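# Seat the power unit between the carrier's blue corner blocks

## Task

Set the power unit down on the carrier so it sits low in the space bounded by the blue corner blocks, then open the gripper and pull the arm away from it.

## Robot and tools

Robot: two arms, left_arm and right_arm, each ending in a two-finger gripper. The fingers extend along the gripper's own +z axis and close along its y axis. The reported end_effector_position is the point between the finger pads, roughly 1 cm back from the tips.

Frame: every position and orientation uses one scene frame. Its origin lies on the table surface midway between the arms; +z is up, +x reaches out across the table, and left_arm sits on the +y side. The arm names do not correspond to image left or right. Orientation is a quaternion written w first (qw, qx, qy, qz). Positions are in metres.

A row is 16 numbers: left_arm x, y, z, qw, qx, qy, qz, opening, then the same eight for right_arm. Both arms always appear, even if one is idle. The x, y, z and quaternion are an absolute target pose in the scene frame, not an offset. Opening runs from -1 (shut) to +1 (fully open, 0.094 m). A row may carry 12 extra numbers in 0 to 1: stiffness multipliers for each joint, left_arm's six then right_arm's six, in Joint positions order; they persist until replaced.

execute_actions(actions): actions is a list of up to 15 actions; each action is a table of up to 15 rows, one row per 1/30 s control step. A table shorter than 15 rows repeats its final row to fill out the action. An empty list just returns state and images. If any target lies more than 0.6 m from that gripper's current position along any of the gripper's own axes, the action is rejected for both arms; a malformed action, or a first action failing that check against the latest reported state, cancels the entire call. To hold an orientation steady, resend your own chosen quaternion every row rather than copying the slightly drifted one from the result.

Each control step, the commanded pose is limited to within 70 mm and 16 degrees of the measured pose, then reached by damped inverse kinematics, with position favoured over orientation. Distant targets therefore need several actions; after an action an arm goes only as far as its last clipped pose. Arms tend to settle a centimetre or more short, usually low. Elbows cannot fully straighten.

move(target, speed, blocking): target is a single row as above (absolute poses for both arms). Each gripper travels a straight line to its pose; both paths finish together, lasting 0.5 to 10 s, and are cut off at 10 s. speed is the path's top speed in m/s, 0.002 to 0.5, default 0.25; rotation is capped at twice that value in rad/s, taking the shorter way round. Paths ignore obstacles and the other arm; grippers lag, stray and may overshoot the speed, mostly near full reach. Faster contact hits harder, and aiming deeper past a contact presses harder. The opening is applied when the move begins. With blocking=false the call returns after 0.5 s while motion continues; you must call wait or stop before any further move or execute_actions rows. The result adds a "move:" line giving the ending (done, off_target, moving, held, fault) and any limits: limits=paced means the pose was clipped; limits=held means a check blocked some steps, after which the arm may surge. An ending naming one arm means the other finished at rest. Each gripper's remaining distance to its pose is listed.

wait(seconds): 0 to 10; arms keep their last command, a running move continues, and the wait ends early when the move does. stop(): brakes a running move, needing some distance, more when fast; fingers keep moving.

zoom_image(camera, region): camera is cam_low, cam_left_wrist or cam_right_wrist (each 504x504). region is [x0, y0, x1, y1] in pixels, origin at top-left, at most 504 by 504.

finished_scene(scene): give the current scene's number; it ends the scene once the last command has been held, cannot be undone, and reports success. The goal must still hold at that point.

Results: a state line "left_arm: … | right_arm: …" with each gripper's position and quaternion (printed position can be off, more at long reach); "Hand target" lines showing where each arm is being driven; "pose unreachable" when the clearance check altered or blocked an arm's command; grip_measured, the finger opening on the command scale (the last Joint positions value is the opening in metres; each gripper may read up to ~1 mm off, consistently). Action calls also list per-step positions, with HELD plus an arm label where that arm's row was held back. FAULT lines report arm stops; MOTOR HOT appears at 75 °C, at 90 °C the arm halts for 10 s, at 100 °C it goes limp and drops. Holding a load heats motors, even during your thinking, since the simulation keeps running and the robot holds your last command.

Joint ranges (rad): waist -2.618 to 3.054, shoulder 0 to 3.142, elbow 0 to 3.142, wrist pitch -1.571 to 1.571, wrist yaw -1.571 to 1.571, wrist roll -2.094 to 2.094.

Gripping: below ±1, fingers go to the commanded grip_measured value. To hold firmly command about 0.03 below the measured opening; smaller gaps hold more gently. Pads exert roughly 50 to 62 N, less on very thin parts, with a brief spike on first contact.

Cautions: nothing may leave the table. Avoid drops, slips, slams and hard pushes, and never let the arms collide or press on each other. An idle arm should receive its last reported pose and desired opening at every call. An arm blocked by an object keeps pushing until recommanded. Occasional tugs on a held part or pushes on loose objects may occur. Smooth, quick, low-effort motion is preferred.

Each tool is called after "Emit:" as name([rows], argument=value, ...), one row to a line, values as JSON.

## Session

Emit:
execute_actions(actions=[])

Scene clock: 0.00 s.
left_arm: end_effector_position=(+0.1987, -0.0019, +0.3371) grip_measured=+1.000 end_effector_quat_wxyz=(-0.032, +0.012, +0.751, -0.660) | right_arm: end_effector_position=(+0.1860, -0.4610, +0.1879) grip_measured=+1.000 end_effector_quat_wxyz=(+0.336, +0.838, +0.380, +0.202)
Joint positions: left_arm=[-0.675  1.181  0.999 -0.071  1.038 -1.384  0.094] | right_arm=[-0.063  0.617  0.745 -0.938  0.301  1.989  0.094]
Joint velocities: left_arm=[-0.012 -0.017 -0.007 -0.051 -0.007  0.022  0.   ] | right_arm=[-0.007  0.007  0.002 -0.066 -0.066  0.051  0.   ]
Hand target (left_arm): +0.197, -0.001, +0.345; -0.022, +0.023, +0.746, -0.665
Hand target (right_arm): +0.182, -0.461, +0.187; +0.336, +0.838, +0.382, +0.196
Joint stiffness scale: left_arm=[1. 1. 1. 1. 1. 1.] | right_arm=[1. 1. 1. 1. 1. 1.]

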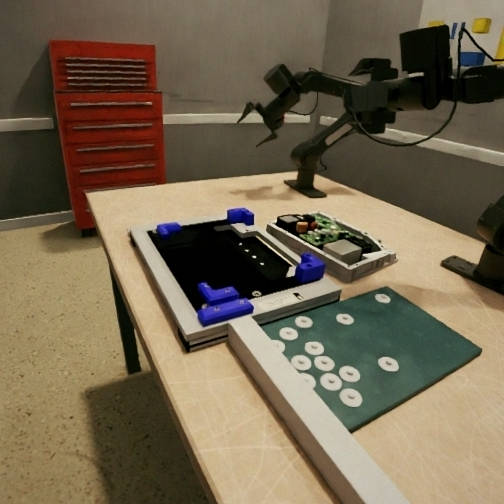

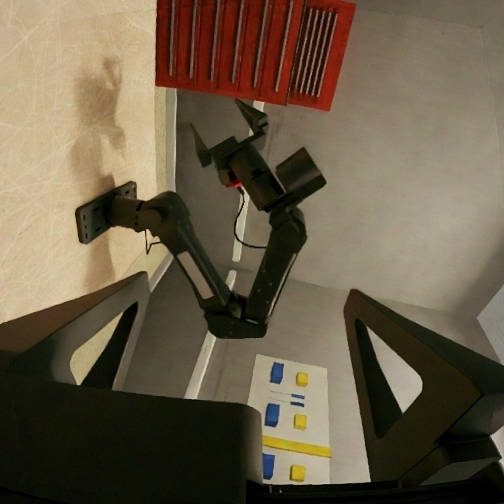

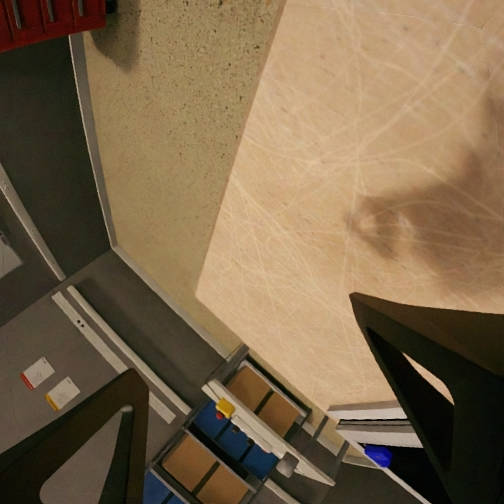

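Emit:
move(target=[0.25,0.1,0.42,0,1,0,0,1,0.2,-0.3,0.35,0,1,0,0,1])

Scene clock: 13.57 s.
left_arm: end_effector_position=(+0.2562, +0.0963, +0.4023) grip_measured=+1.000 end_effector_quat_wxyz=(+0.259, +0.922, +0.156, +0.240) | right_arm: end_effector_position=(+0.2020, -0.3014, +0.3529) grip_measured=+1.000 end_effector_quat_wxyz=(-0.100, +0.787, +0.461, +0.397)
Joint positions: left_arm=[-0.827  1.551  2.269 -1.569 -0.052  2.091  0.094] | right_arm=[-0.077  1.097  1.636 -1.546 -0.664  2.087  0.094]
Joint velocities: left_arm=[ 0.002  0.002 -0.007 -0.037 -0.081 -0.066  0.   ] | right_arm=[0.007 0.012 0.007 0.095 0.022 0.007 0.   ]
Hand target (left_arm): +0.247, +0.102, +0.417; +0.274, +0.915, +0.151, +0.256
Hand target (right_arm): +0.201, -0.301, +0.352; -0.113, +0.792, +0.454, +0.391
Off the commanded pose (left_arm): 0.019 m, 45 deg; orientation clipped at the last step of the last action.
Off the commanded pose (right_arm): 0.004 m, 76 deg; orientation clipped at the last step of the last action.
Joint stiffness scale: left_arm=[1. 1. 1. 1. 1. 1.] | right_arm=[1. 1. 1. 1. 1. 1.]
joint sent to its limit (left arm) — the command would take joint 4 (wrist pitch) past its lower limit and joint 6 (wrist roll) past its upper limit, so those joints were sent only as far as their limits.
joint sent to its limit (right arm) — the command would take joint 4 (wrist pitch) past its lower limit and joint 6 (wrist roll) past its upper limit, so those joints were sent only as far as their limits.
move: off_target (left_arm, right_arm); limits=paced

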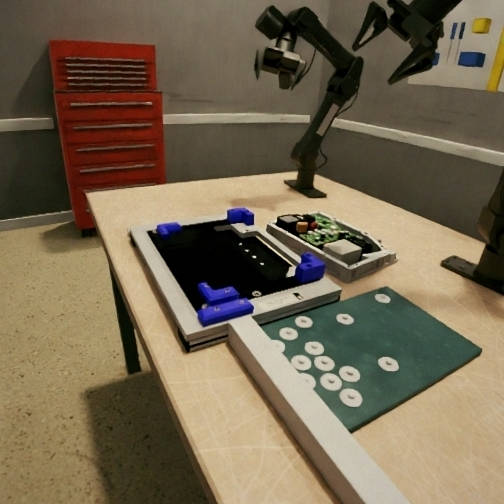

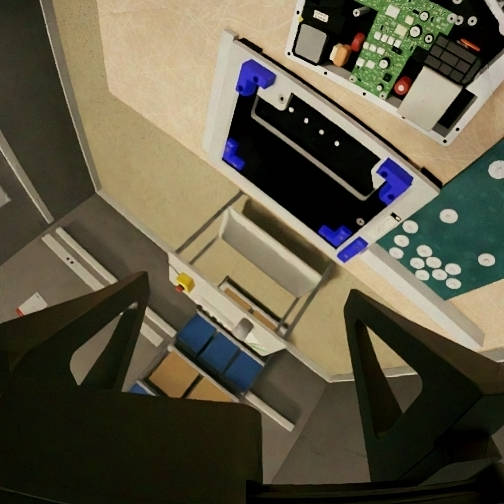

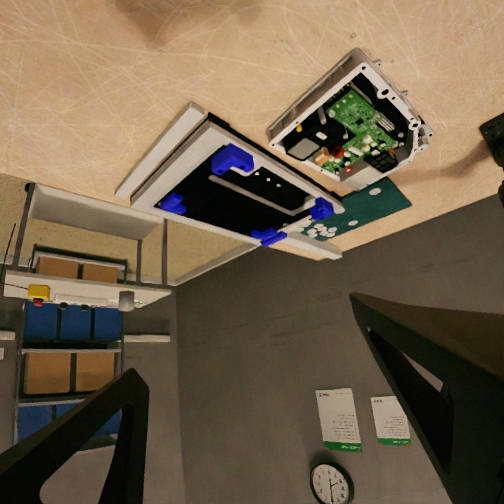

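Emit:
move(target=[0.3,0.1,0.33,0,0,1,0,1,0.3,-0.25,0.3,0,0,1,0,1])

Scene clock: 23.47 s.
left_arm: end_effector_position=(+0.2983, +0.0979, +0.3356) grip_measured=+1.000 end_effector_quat_wxyz=(+0.211, +0.016, +0.968, -0.138) | right_arm: end_effector_position=(+0.3002, -0.2527, +0.2992) grip_measured=+1.000 end_effector_quat_wxyz=(+0.177, +0.015, +0.980, +0.087)
Joint positions: left_arm=[-0.728  1.686  2.196 -1.572 -0.02  -0.598  0.094] | right_arm=[ 0.469  1.605  1.982 -1.553 -0.034  0.389  0.094]
Joint velocities: left_arm=[-0.002 -0.027 -0.002  0.037  0.037 -0.007  0.   ] | right_arm=[-0.007  0.007 -0.002 -0.037  0.051  0.051  0.   ]
Hand target (left_arm): +0.301, +0.100, +0.330; +0.201, +0.008, +0.970, -0.134
Hand target (right_arm): +0.300, -0.252, +0.299; +0.174, +0.007, +0.982, +0.078
Off the commanded pose (left_arm): 0.006 m, 29 deg; orientation clipped at the last step of the last action.
Off the commanded pose (right_arm): 0.003 m, 23 deg; orientation clipped at the last step of the last action.
Joint stiffness scale: left_arm=[1. 1. 1. 1. 1. 1.] | right_arm=[1. 1. 1. 1. 1. 1.]
joint sent to its limit (left arm) — the command would take joint 4 (wrist pitch) past its lower limit, so that joint was sent only as far as its limit.
joint sent to its limit (right arm) — the command would take joint 4 (wrist pitch) past its lower limit, so that joint was sent only as far as its limit.
move: off_target (left_arm, right_arm); limits=paced

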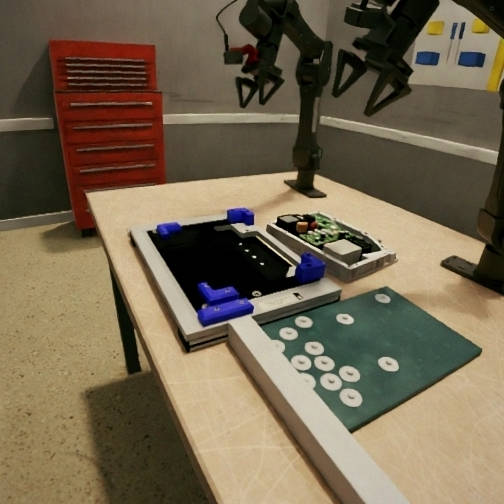

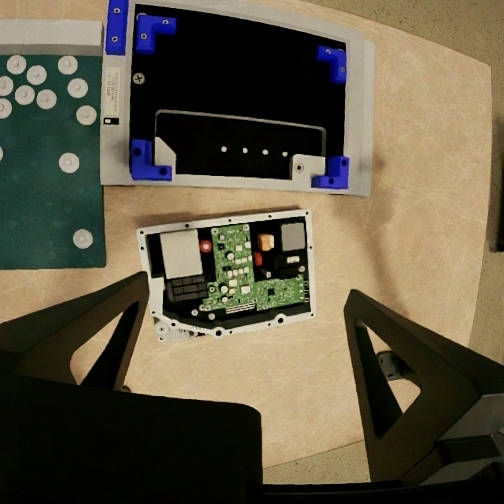

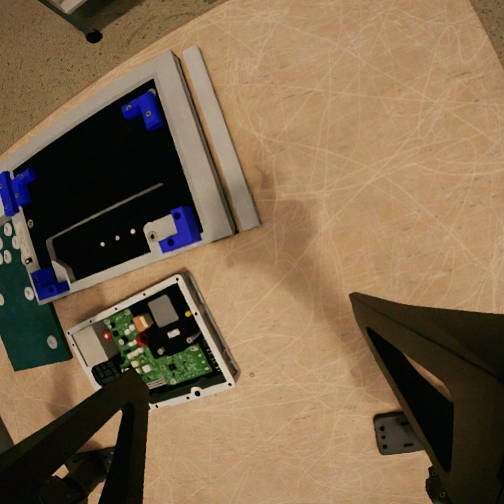

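Emit:
move(target=[0.36,0.1,0.2,0,0,1,0,1,0.36,-0.2,0.2,0,0,1,0,1])

Scene clock: 33.23 s.
left_arm: end_effector_position=(+0.3587, +0.0969, +0.1922) grip_measured=+1.000 end_effector_quat_wxyz=(+0.047, -0.001, +0.998, -0.029) | right_arm: end_effector_position=(+0.3603, -0.2022, +0.1971) grip_measured=+1.000 end_effector_quat_wxyz=(+0.055, +0.003, +0.998, +0.035)
Joint positions: left_arm=[-0.633  2.056  2.168 -1.573  0.001 -0.542  0.094] | right_arm=[ 0.542  2.031  2.149 -1.56  -0.019  0.432  0.094]
Joint velocities: left_arm=[ 0.027  0.007  0.002 -0.037 -0.007  0.007  0.   ] | right_arm=[ 0.002 -0.012  0.002  0.037  0.022 -0.007  0.   ]
Hand target (left_arm): +0.361, +0.100, +0.200; +0.057, -0.001, +0.998, -0.033
Hand target (right_arm): +0.361, -0.201, +0.200; +0.059, +0.002, +0.998, +0.030
Off the commanded pose (left_arm): 0.008 m, 6 deg.
Off the commanded pose (right_arm): 0.004 m, 7 deg.
Joint stiffness scale: left_arm=[1. 1. 1. 1. 1. 1.] | right_arm=[1. 1. 1. 1. 1. 1.]
joint sent to its limit (left arm) — the command would take joint 4 (wrist pitch) past its lower limit, so that joint was sent only as far as its limit.
joint sent to its limit (right arm) — the command would take joint 4 (wrist pitch) past its lower limit, so that joint was sent only as far as its limit.
move: off_target (left_arm, right_arm)

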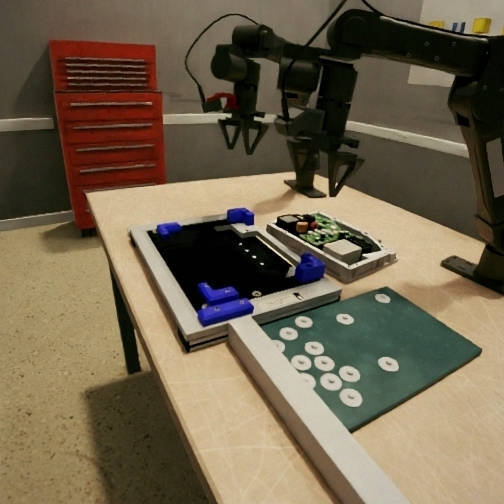

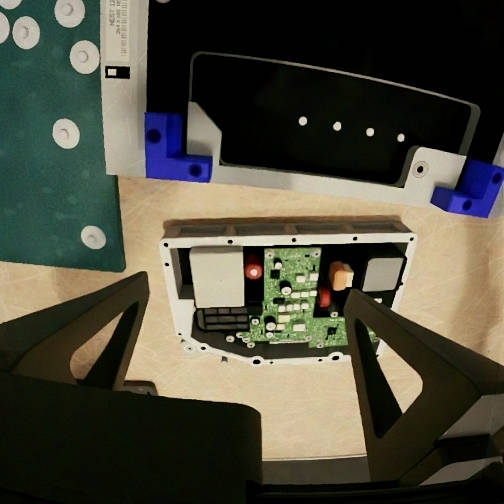

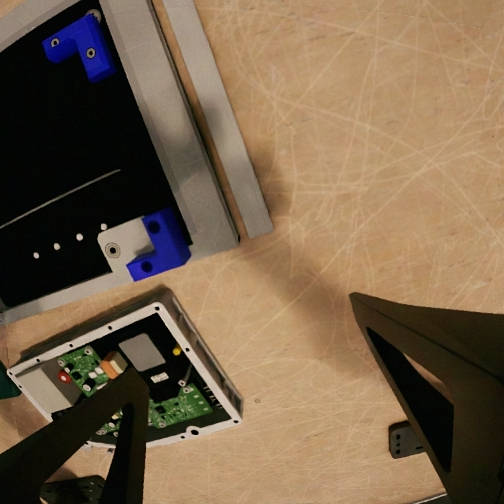

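Emit:
move(target=[0.36,0.1,0.11,0,0,1,0,1,0.36,-0.1,0.11,0,0,1,0,1])

Emit:
zoom_image(camera="cam_low", region=[120,150,420,350])

Scene clock: 44.80 s.
left_arm: end_effector_position=(+0.3580, +0.0973, +0.1104) grip_measured=+1.000 end_effector_quat_wxyz=(-0.005, +0.000, +1.000, +0.002) | right_arm: end_effector_position=(+0.3603, -0.0972, +0.1072) grip_measured=+1.000 end_effector_quat_wxyz=(-0.003, -0.004, +1.000, +0.007)
Joint positions: left_arm=[-0.633  2.117  1.935 -1.399  0.001 -0.54   0.094] | right_arm=[ 0.754  2.39   2.377 -1.553 -0.015  0.628  0.094]
Joint velocities: left_arm=[-0.007  0.012  0.032 -0.022  0.11   0.007  0.   ] | right_arm=[-0.007 -0.007 -0.007 -0.022 -0.066  0.007  0.   ]
Hand target (left_arm): +0.361, +0.099, +0.110; -0.000, -0.000, +1.000, +0.000
Hand target (right_arm): +0.361, -0.100, +0.110; +0.001, +0.001, +1.000, +0.001
Off the commanded pose (left_arm): 0.003 m, 1 deg.
Off the commanded pose (right_arm): 0.004 m, 1 deg.
Joint stiffness scale: left_arm=[1. 1. 1. 1. 1. 1.] | right_arm=[1. 1. 1. 1. 1. 1.]
joint sent to its limit (right arm) — the command would take joint 4 (wrist pitch) past its lower limit, so that joint was sent only as far as its limit.
move: done

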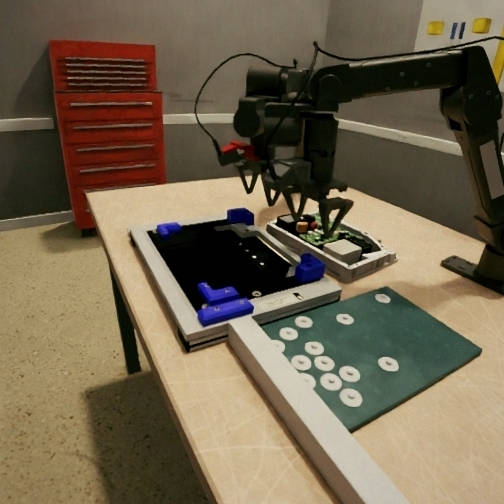

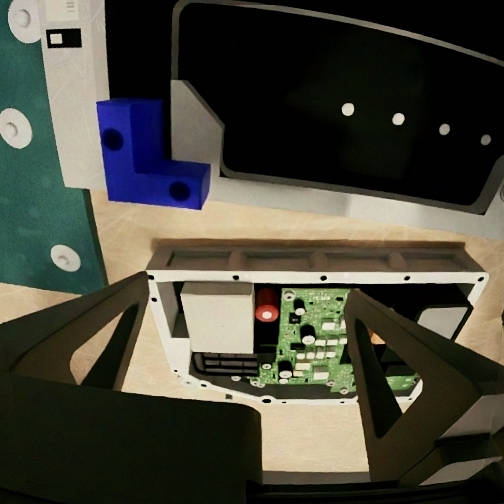

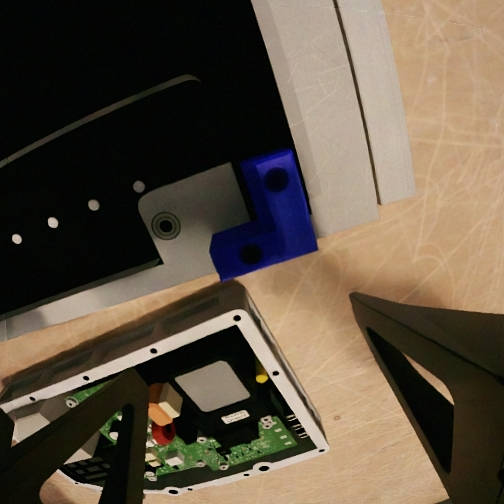

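Region (120, 150, 420, 350) of cam_low's 504x504 image, scaled by 1.680, with more detail than that image has.

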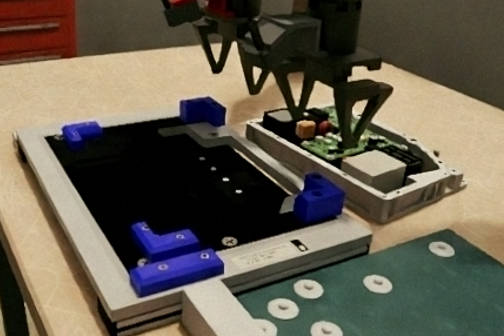

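Emit:
move(target=[0.4,0.1,0.11,0,0.707,0.707,0,1,0.3,-0.3,0.25,0,0,1,0,1])

Scene clock: 74.33 s.
left_arm: end_effector_position=(+0.3942, +0.0983, +0.1060) grip_measured=+1.000 end_effector_quat_wxyz=(-0.005, +0.707, +0.707, -0.001) | right_arm: end_effector_position=(+0.3021, -0.2925, +0.2489) grip_measured=+1.000 end_effector_quat_wxyz=(+0.104, -0.001, +0.994, +0.033)
Joint positions: left_arm=[-0.589  2.27   2.164 -1.475 -0.     1.076  0.094] | right_arm=[ 0.361  1.641  1.849 -1.56  -0.015  0.244  0.094]
Joint velocities: left_arm=[-0.017 -0.002 -0.012 -0.11  -0.051 -0.007  0.   ] | right_arm=[ 0.002 -0.012  0.017 -0.007  0.081 -0.051  0.   ]
Hand target (left_arm): +0.400, +0.101, +0.110; +0.000, +0.707, +0.707, +0.001
Hand target (right_arm): +0.297, -0.298, +0.248; +0.101, -0.000, +0.995, +0.026
Off the commanded pose (left_arm): 0.007 m, 1 deg.
Off the commanded pose (right_arm): 0.008 m, 13 deg.
Joint stiffness scale: left_arm=[1. 1. 1. 1. 1. 1.] | right_arm=[1. 1. 1. 1. 1. 1.]
joint sent to its limit (right arm) — the command would take joint 4 (wrist pitch) past its lower limit, so that joint was sent only as far as its limit.
move: off_target (right_arm)

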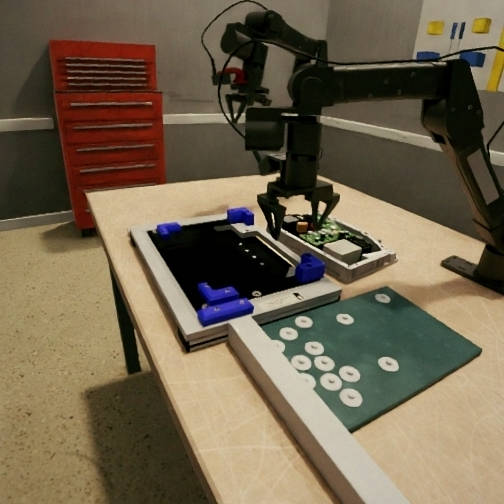

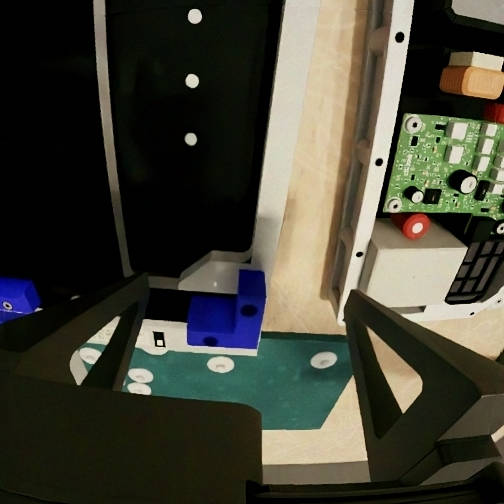

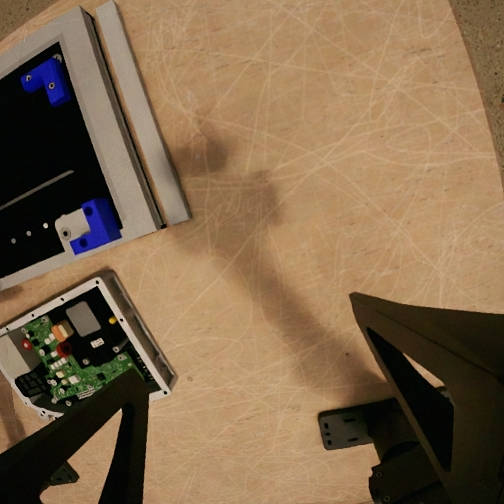

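Emit:
move(target=[0.32,0.05,0.075,0,0.707,0.707,0,1,0.3,-0.3,0.25,0,0,1,0,1])

Scene clock: 82.10 s.
left_arm: end_effector_position=(+0.3195, +0.0475, +0.0667) grip_measured=+1.000 end_effector_quat_wxyz=(-0.015, +0.712, +0.702, -0.001) | right_arm: end_effector_position=(+0.3021, -0.2925, +0.2489) grip_measured=+1.000 end_effector_quat_wxyz=(+0.104, -0.003, +0.994, +0.033)
Joint positions: left_arm=[-0.789  2.132  1.784 -1.253 -0.001  0.888  0.094] | right_arm=[ 0.361  1.641  1.849 -1.56  -0.015  0.239  0.094]
Joint velocities: left_arm=[ 0.007 -0.002 -0.002  0.022 -0.066 -0.051  0.   ] | right_arm=[-0.002 -0.032  0.012 -0.007 -0.037  0.007  0.   ]
Hand target (left_arm): +0.321, +0.048, +0.075; -0.001, +0.707, +0.707, -0.001
Hand target (right_arm): +0.300, -0.300, +0.249; +0.103, +0.001, +0.994, +0.026
Off the commanded pose (left_arm): 0.009 m, 2 deg.
Off the commanded pose (right_arm): 0.008 m, 13 deg.
Joint stiffness scale: left_arm=[1. 1. 1. 1. 1. 1.] | right_arm=[1. 1. 1. 1. 1. 1.]
joint sent to its limit (right arm) — the command would take joint 4 (wrist pitch) past its lower limit, so that joint was sent only as far as its limit.
move: off_target (right_arm)

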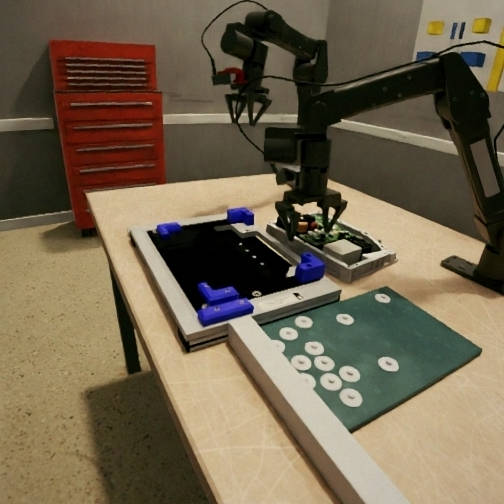

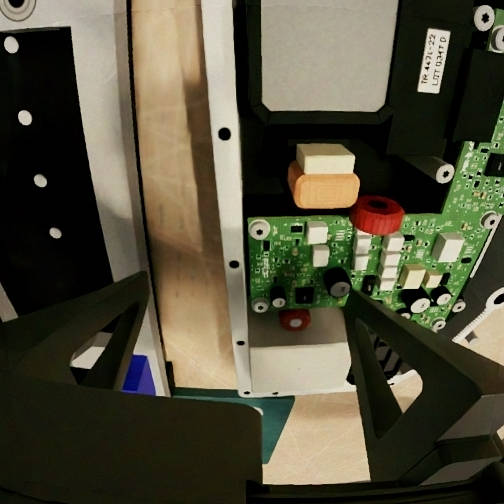

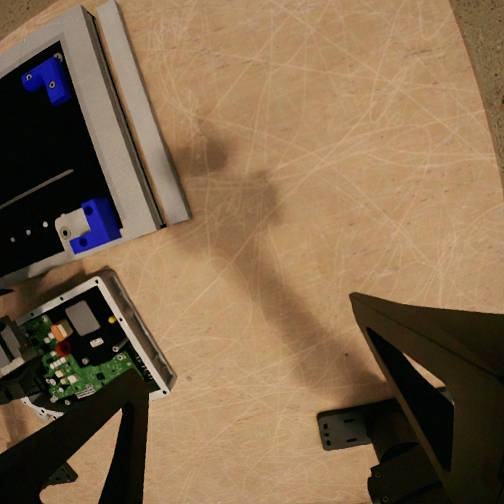

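Emit:
move(target=[0.328,0.02,0.07,0,0.707,0.707,0,-0.3,0.3,-0.3,0.25,0,0,1,0,1], speed=0.1)

Scene clock: 90.90 s.
left_arm: end_effector_position=(+0.3274, +0.0272, +0.0657) grip_measured=-0.298 end_effector_quat_wxyz=(-0.006, +0.707, +0.708, +0.000) | right_arm: end_effector_position=(+0.3021, -0.2925, +0.2489) grip_measured=+1.000 end_effector_quat_wxyz=(+0.104, -0.003, +0.994, +0.033)
Joint positions: left_arm=[-0.814  2.195  1.88  -1.268 -0.001  0.848  0.033] | right_arm=[ 0.361  1.641  1.849 -1.56  -0.015  0.239  0.094]
Joint velocities: left_arm=[ 0.007 -0.002 -0.012 -0.051 -0.022 -0.022  0.   ] | right_arm=[-0.002 -0.007 -0.012 -0.066  0.022 -0.022  0.   ]
Hand target (left_arm): +0.328, +0.020, +0.070; +0.000, +0.707, +0.707, -0.000
Hand target (right_arm): +0.300, -0.300, +0.249; +0.103, +0.001, +0.994, +0.026
Off the commanded pose (left_arm): 0.008 m, 1 deg.
Off the commanded pose (right_arm): 0.008 m, 13 deg.
Joint stiffness scale: left_arm=[1. 1. 1. 1. 1. 1.] | right_arm=[1. 1. 1. 1. 1. 1.]
joint sent to its limit (right arm) — the command would take joint 4 (wrist pitch) past its lower limit, so that joint was sent only as far as its limit.
move: off_target (right_arm)

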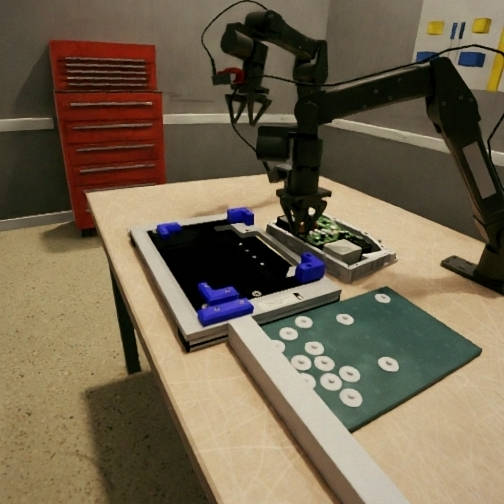

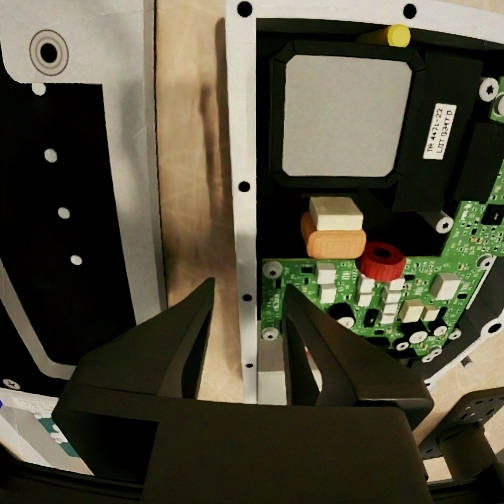

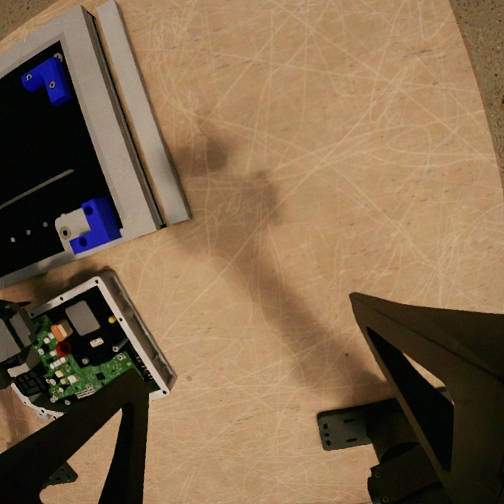

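Emit:
move(target=[0.328,0.015,0.035,0,0.707,0.707,0,-0.3,0.3,-0.3,0.25,0,0,1,0,1], speed=0.05)

Scene clock: 99.00 s.
left_arm: end_effector_position=(+0.3310, +0.0237, +0.0584) grip_measured=-0.299 end_effector_quat_wxyz=(+0.002, +0.705, +0.710, +0.002) | right_arm: end_effector_position=(+0.3021, -0.2925, +0.2489) grip_measured=+1.000 end_effector_quat_wxyz=(+0.104, -0.003, +0.994, +0.033)
Joint positions: left_arm=[-0.816  2.203  1.864 -1.228 -0.003  0.841  0.033] | right_arm=[ 0.361  1.641  1.849 -1.56  -0.015  0.239  0.094]
Joint velocities: left_arm=[-0.007 -0.002  0.007 -0.022  0.007  0.007  0.   ] | right_arm=[ 0.002 -0.017 -0.007 -0.081  0.007 -0.037  0.   ]
Hand target (left_arm): +0.328, +0.016, +0.036; -0.001, +0.707, +0.707, -0.000
Hand target (right_arm): +0.300, -0.300, +0.249; +0.103, +0.001, +0.994, +0.026
Off the commanded pose (left_arm): 0.025 m, 1 deg.
Off the commanded pose (right_arm): 0.008 m, 13 deg.
Joint stiffness scale: left_arm=[1. 1. 1. 1. 1. 1.] | right_arm=[1. 1. 1. 1. 1. 1.]
joint sent to its limit (right arm) — the command would take joint 4 (wrist pitch) past its lower limit, so that joint was sent only as far as its limit.
move: off_target (left_arm, right_arm)

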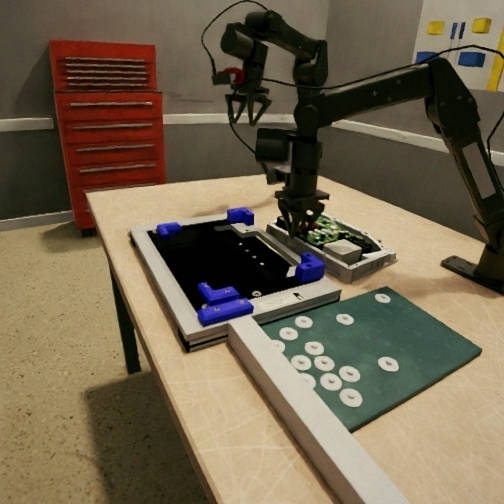

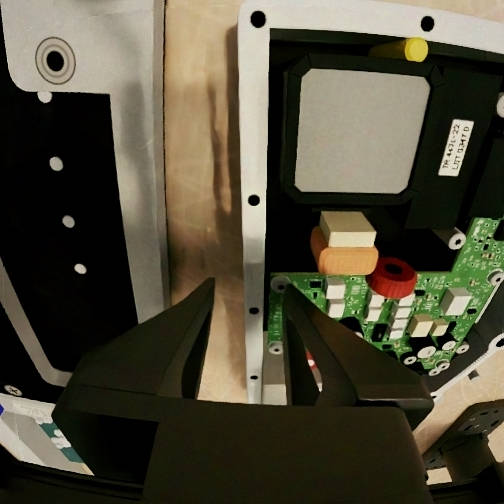

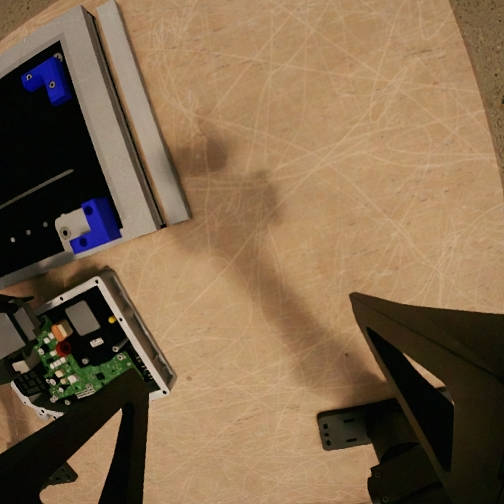

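Emit:
move(target=[0.325,-0.01,0.07,0,0.707,0.707,0,-0.3,0.3,-0.3,0.25,0,0,1,0,1], speed=0.05)

Emit:
move(target=[0.325,-0.012,0.04,0,0.707,0.707,0,-0.3,0.3,-0.3,0.25,0,0,1,0,1], speed=0.04)

Scene clock: 107.43 s.
left_arm: end_effector_position=(+0.3287, -0.0031, +0.0663) grip_measured=-0.299 end_effector_quat_wxyz=(-0.000, +0.705, +0.709, +0.003) | right_arm: end_effector_position=(+0.3021, -0.2925, +0.2489) grip_measured=+1.000 end_effector_quat_wxyz=(+0.104, -0.003, +0.994, +0.033)
Joint positions: left_arm=[-0.866  2.282  2.027 -1.316 -0.007  0.793  0.033] | right_arm=[ 0.361  1.641  1.849 -1.56  -0.015  0.239  0.094]
Joint velocities: left_arm=[-0.027  0.012 -0.012 -0.022  0.037 -0.037 -0.001] | right_arm=[-0.002  0.027 -0.002  0.037 -0.037 -0.051  0.   ]
Hand target (left_arm): +0.325, -0.010, +0.070; +0.000, +0.707, +0.707, -0.000
Hand target (right_arm): +0.300, -0.300, +0.249; +0.103, +0.001, +0.994, +0.026
Off the commanded pose (left_arm): 0.009 m, 0 deg.
Off the commanded pose (right_arm): 0.008 m, 13 deg.
Joint stiffness scale: left_arm=[1. 1. 1. 1. 1. 1.] | right_arm=[1. 1. 1. 1. 1. 1.]
joint sent to its limit (right arm) — the command would take joint 4 (wrist pitch) past its lower limit, so that joint was sent only as far as its limit.
move: off_target (right_arm)

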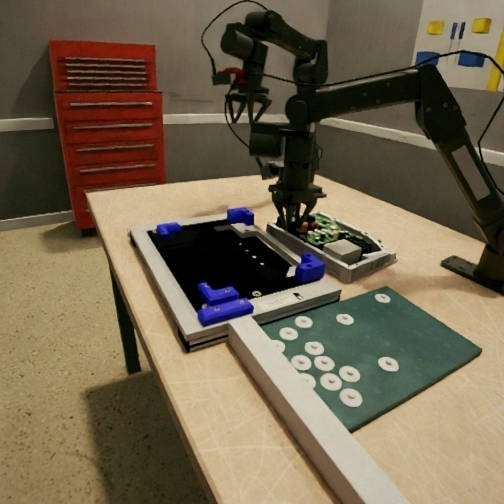

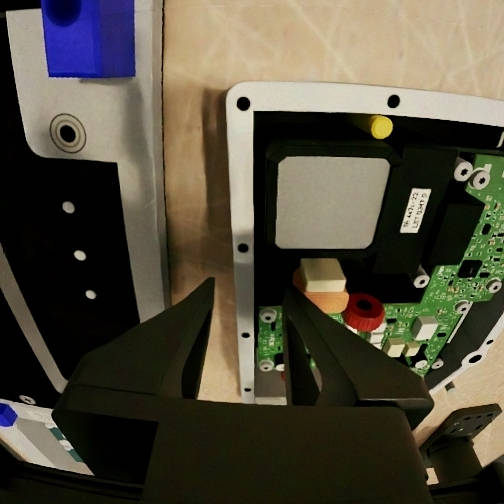

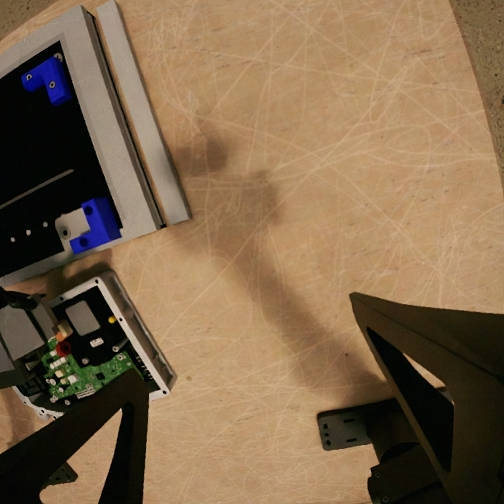

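Scene clock: 110.40 s.
left_arm: end_effector_position=(+0.3324, -0.0077, +0.0482) grip_measured=-0.299 end_effector_quat_wxyz=(+0.007, +0.705, +0.710, +0.004) | right_arm: end_effector_position=(+0.3021, -0.2925, +0.2489) grip_measured=+1.000 end_effector_quat_wxyz=(+0.104, -0.003, +0.994, +0.033)
Joint positions: left_arm=[-0.868  2.298  1.981 -1.241 -0.008  0.788  0.033] | right_arm=[ 0.361  1.641  1.849 -1.56  -0.015  0.239  0.094]
Joint velocities: left_arm=[-0.012 -0.012  0.007 -0.037  0.066  0.037 -0.001] | right_arm=[-0.007  0.007 -0.002  0.066 -0.037  0.007  0.   ]
Hand target (left_arm): +0.325, -0.012, +0.040; -0.000, +0.707, +0.707, -0.000
Hand target (right_arm): +0.300, -0.300, +0.249; +0.103, +0.001, +0.994, +0.026
Off the commanded pose (left_arm): 0.012 m, 1 deg.
Off the commanded pose (right_arm): 0.008 m, 13 deg.
Joint stiffness scale: left_arm=[1. 1. 1. 1. 1. 1.] | right_arm=[1. 1. 1. 1. 1. 1.]
joint sent to its limit (right arm) — the command would take joint 4 (wrist pitch) past its lower limit, so that joint was sent only as far as its limit.
move: off_target (left_arm, right_arm)

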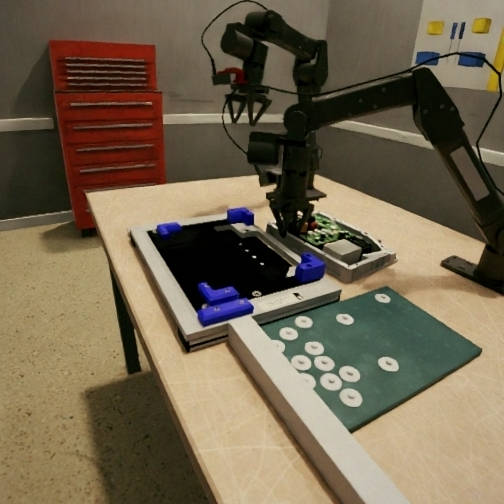

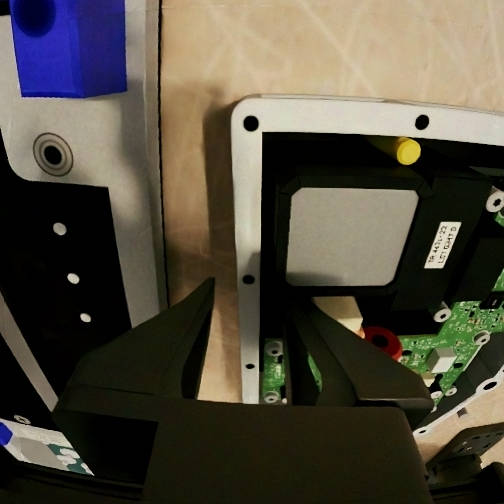

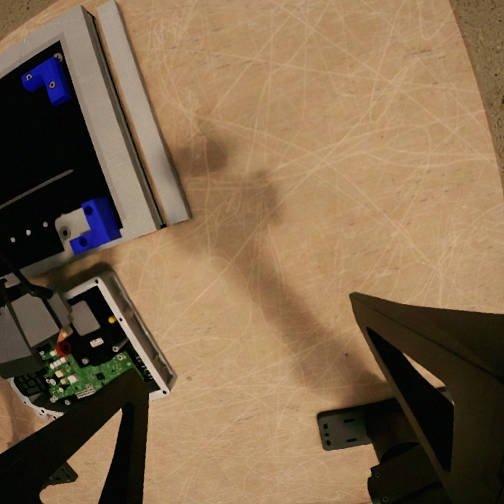

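Emit:
move(target=[0.33,-0.01,0.042,0,0.707,0.707,0,-1,0.3,-0.3,0.25,0,0,1,0,1], speed=0.04)

Emit:
move(target=[0.33,-0.01,0.12,0,0.707,0.707,0,-1,0.3,-0.3,0.25,0,0,1,0,1], speed=0.05)

Scene clock: 119.33 s.
left_arm: end_effector_position=(+0.3324, -0.0085, +0.0479) grip_measured=-0.807 end_effector_quat_wxyz=(+0.007, +0.698, +0.716, +0.003) | right_arm: end_effector_position=(+0.3021, -0.2925, +0.2489) grip_measured=+1.000 end_effector_quat_wxyz=(+0.104, -0.003, +0.994, +0.033)
Joint positions: left_arm=[-0.868  2.299  1.981 -1.239 -0.005  0.77   0.009] | right_arm=[ 0.361  1.641  1.849 -1.56  -0.015  0.239  0.094]
Joint velocities: left_arm=[-0.022 -0.012 -0.017  0.037  0.037  0.066 -0.001] | right_arm=[ 0.007  0.002 -0.007 -0.022  0.007 -0.007  0.   ]
Hand target (left_arm): +0.330, -0.010, +0.042; +0.000, +0.707, +0.707, +0.000
Hand target (right_arm): +0.300, -0.300, +0.249; +0.103, +0.001, +0.994, +0.026
Off the commanded pose (left_arm): 0.007 m, 2 deg.
Off the commanded pose (right_arm): 0.008 m, 13 deg.
Joint stiffness scale: left_arm=[1. 1. 1. 1. 1. 1.] | right_arm=[1. 1. 1. 1. 1. 1.]
joint sent to its limit (right arm) — the command would take joint 4 (wrist pitch) past its lower limit, so that joint was sent only as far as its limit.
move: off_target (right_arm)

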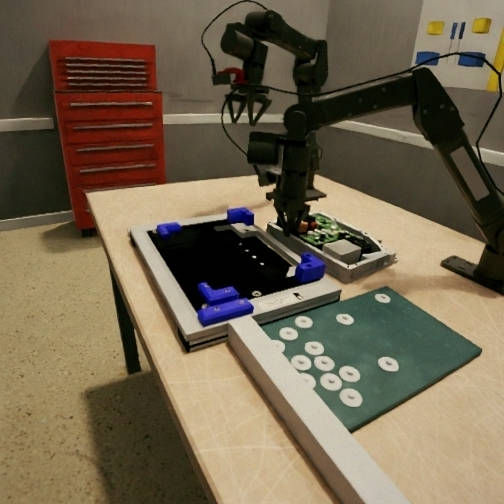

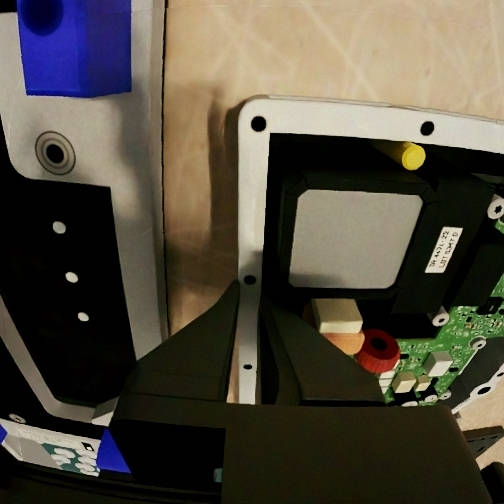

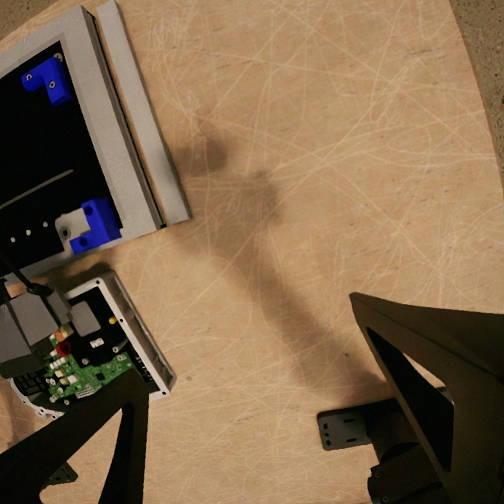

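Scene clock: 121.83 s.
left_arm: end_effector_position=(+0.3297, -0.0076, +0.0817) grip_measured=-0.807 end_effector_quat_wxyz=(-0.025, +0.694, +0.719, -0.001) | right_arm: end_effector_position=(+0.3021, -0.2925, +0.2489) grip_measured=+1.000 end_effector_quat_wxyz=(+0.104, -0.003, +0.994, +0.033)
Joint positions: left_arm=[-0.868  2.373  2.243 -1.49   0.002  0.76   0.009] | right_arm=[ 0.361  1.641  1.849 -1.56  -0.015  0.239  0.094]
Joint velocities: left_arm=[-0.027  0.037  0.007  0.095 -0.022 -0.007 -0.001] | right_arm=[ 0.007  0.012  0.002 -0.007  0.037 -0.066  0.   ]
Hand target (left_arm): +0.328, -0.008, +0.118; +0.002, +0.707, +0.707, +0.000
Hand target (right_arm): +0.300, -0.300, +0.249; +0.103, +0.001, +0.994, +0.026
Off the commanded pose (left_arm): 0.038 m, 3 deg.
Off the commanded pose (right_arm): 0.008 m, 13 deg.
Joint stiffness scale: left_arm=[1. 1. 1. 1. 1. 1.] | right_arm=[1. 1. 1. 1. 1. 1.]
joint sent to its limit (right arm) — the command would take joint 4 (wrist pitch) past its lower limit, so that joint was sent only as far as its limit.
move: off_target (left_arm, right_arm)

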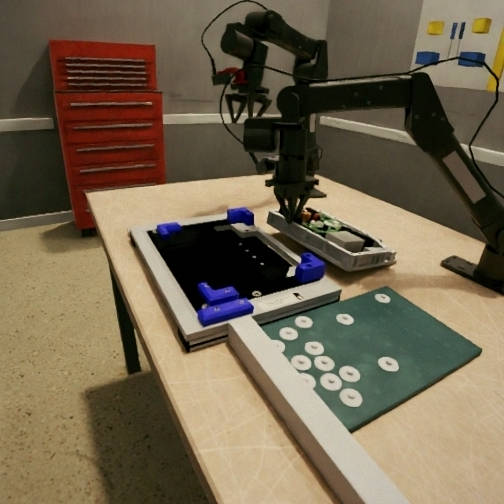

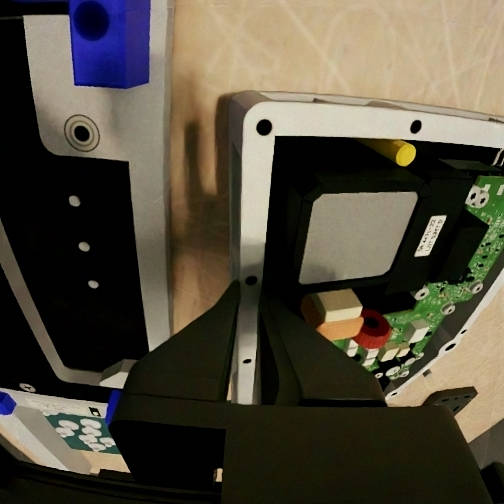

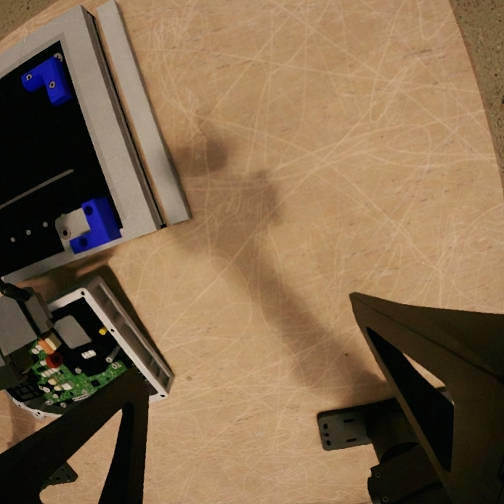

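Emit:
move(target=[0.36,-0.01,0.14,0,0.707,0.707,0,-1,0.3,-0.3,0.25,0,0,1,0,1], speed=0.05)

Emit:
zoom_image(camera="cam_low", region=[120,120,420,350])

Scene clock: 130.33 s.
left_arm: end_effector_position=(+0.3487, -0.0106, +0.0827) grip_measured=-0.808 end_effector_quat_wxyz=(-0.016, +0.701, +0.713, -0.003) | right_arm: end_effector_position=(+0.3021, -0.2925, +0.2489) grip_measured=+1.000 end_effector_quat_wxyz=(+0.104, -0.003, +0.994, +0.033)
Joint positions: left_arm=[-0.842  2.452  2.388 -1.539  0.006  0.804  0.009] | right_arm=[ 0.361  1.641  1.849 -1.56  -0.015  0.239  0.094]
Joint velocities: left_arm=[-0.007 -0.002  0.007 -0.022 -0.007 -0.007 -0.   ] | right_arm=[-0.007  0.002  0.012  0.037 -0.007 -0.007  0.   ]
Hand target (left_arm): +0.357, -0.007, +0.137; +0.041, +0.706, +0.707, +0.003
Hand target (right_arm): +0.300, -0.300, +0.249; +0.103, +0.001, +0.994, +0.026
Off the commanded pose (left_arm): 0.058 m, 2 deg.
Off the commanded pose (right_arm): 0.008 m, 13 deg.
Joint stiffness scale: left_arm=[1. 1. 1. 1. 1. 1.] | right_arm=[1. 1. 1. 1. 1. 1.]
joint sent to its limit (left arm) — the command would take joint 4 (wrist pitch) past its lower limit, so that joint was sent only as far as its limit.
joint sent to its limit (right arm) — the command would take joint 4 (wrist pitch) past its lower limit, so that joint was sent only as far as its limit.
move: off_target (left_arm, right_arm)

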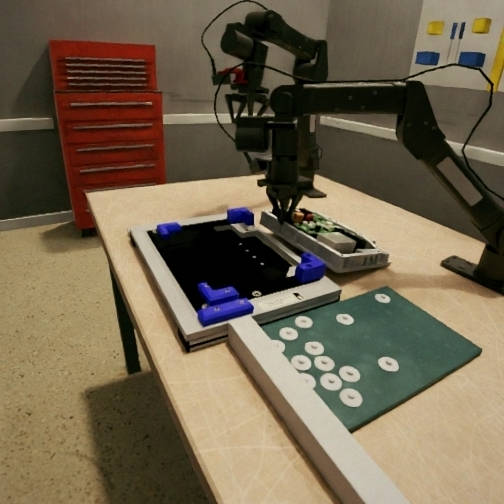

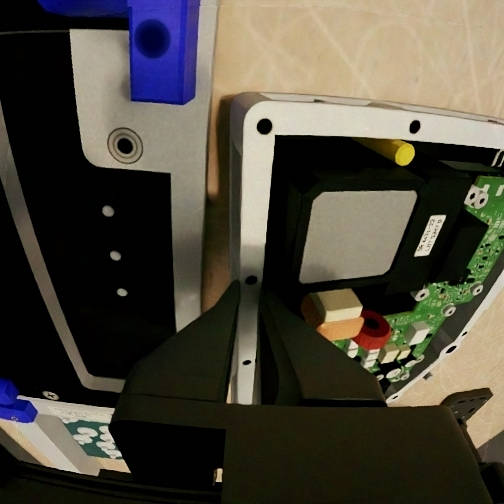

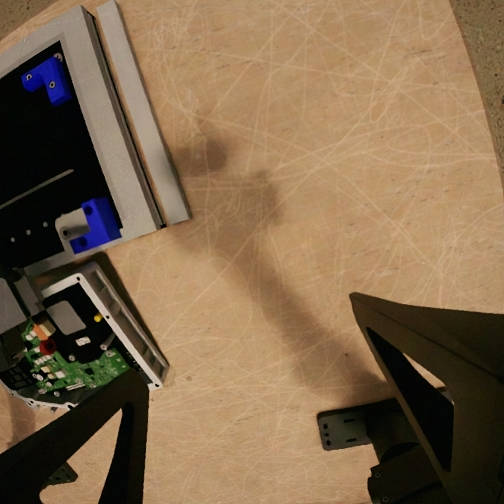

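Region (120, 120, 420, 350) of cam_low's 504x504 image, scaled by 1.680, with more detail than that image has; it fills the top 386 rows of this view, and the rest is white.

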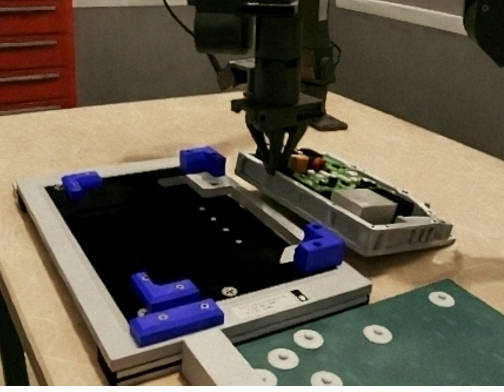

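Emit:
move(target=[0.38,-0.01,0.2,0,0.707,0.707,0,-1,0.3,-0.3,0.25,0,0,1,0,1], speed=0.06)

Scene clock: 138.40 s.
left_arm: end_effector_position=(+0.3660, -0.0069, +0.1345) grip_measured=-0.808 end_effector_quat_wxyz=(+0.046, +0.702, +0.711, +0.002) | right_arm: end_effector_position=(+0.3021, -0.2925, +0.2489) grip_measured=+1.000 end_effector_quat_wxyz=(+0.104, -0.003, +0.994, +0.033)
Joint positions: left_arm=[-0.814  2.393  2.491 -1.576  0.001  0.836  0.009] | right_arm=[ 0.361  1.641  1.849 -1.56  -0.015  0.239  0.094]
Joint velocities: left_arm=[-0.002 -0.007  0.007  0.051 -0.022 -0.007 -0.   ] | right_arm=[-0.002  0.017 -0.022 -0.051 -0.037 -0.022  0.   ]
Hand target (left_arm): +0.375, -0.005, +0.198; +0.129, +0.701, +0.701, +0.010
Hand target (right_arm): +0.300, -0.300, +0.249; +0.103, +0.001, +0.994, +0.026
Off the commanded pose (left_arm): 0.067 m, 5 deg.
Off the commanded pose (right_arm): 0.008 m, 13 deg.
Joint stiffness scale: left_arm=[1. 1. 1. 1. 1. 1.] | right_arm=[1. 1. 1. 1. 1. 1.]
joint sent to its limit (left arm) — the command would take joint 4 (wrist pitch) past its lower limit, so that joint was sent only as far as its limit.
joint sent to its limit (right arm) — the command would take joint 4 (wrist pitch) past its lower limit, so that joint was sent only as far as its limit.
move: off_target (left_arm, right_arm); limits=paced

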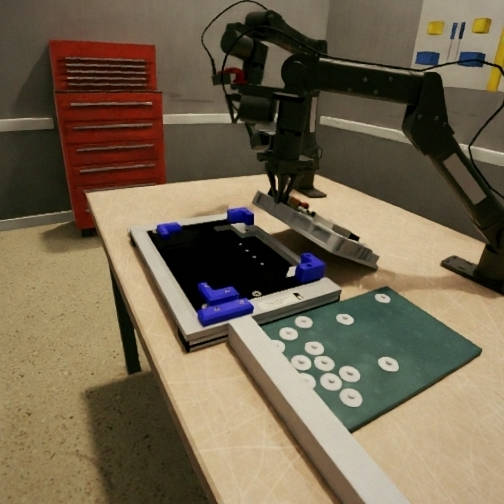

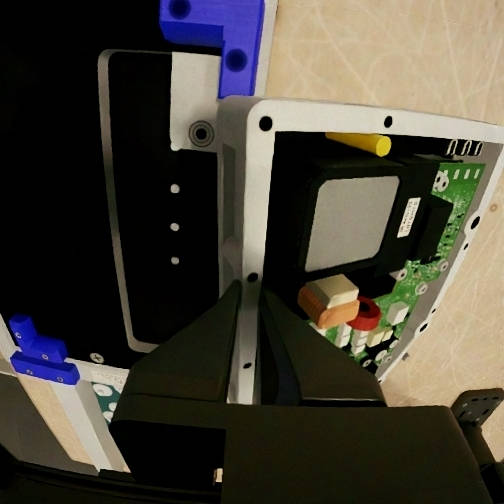

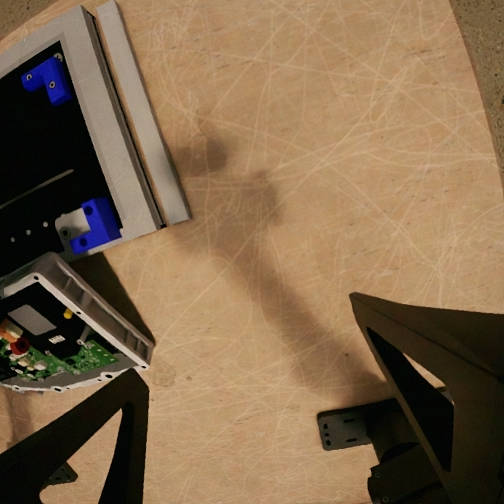

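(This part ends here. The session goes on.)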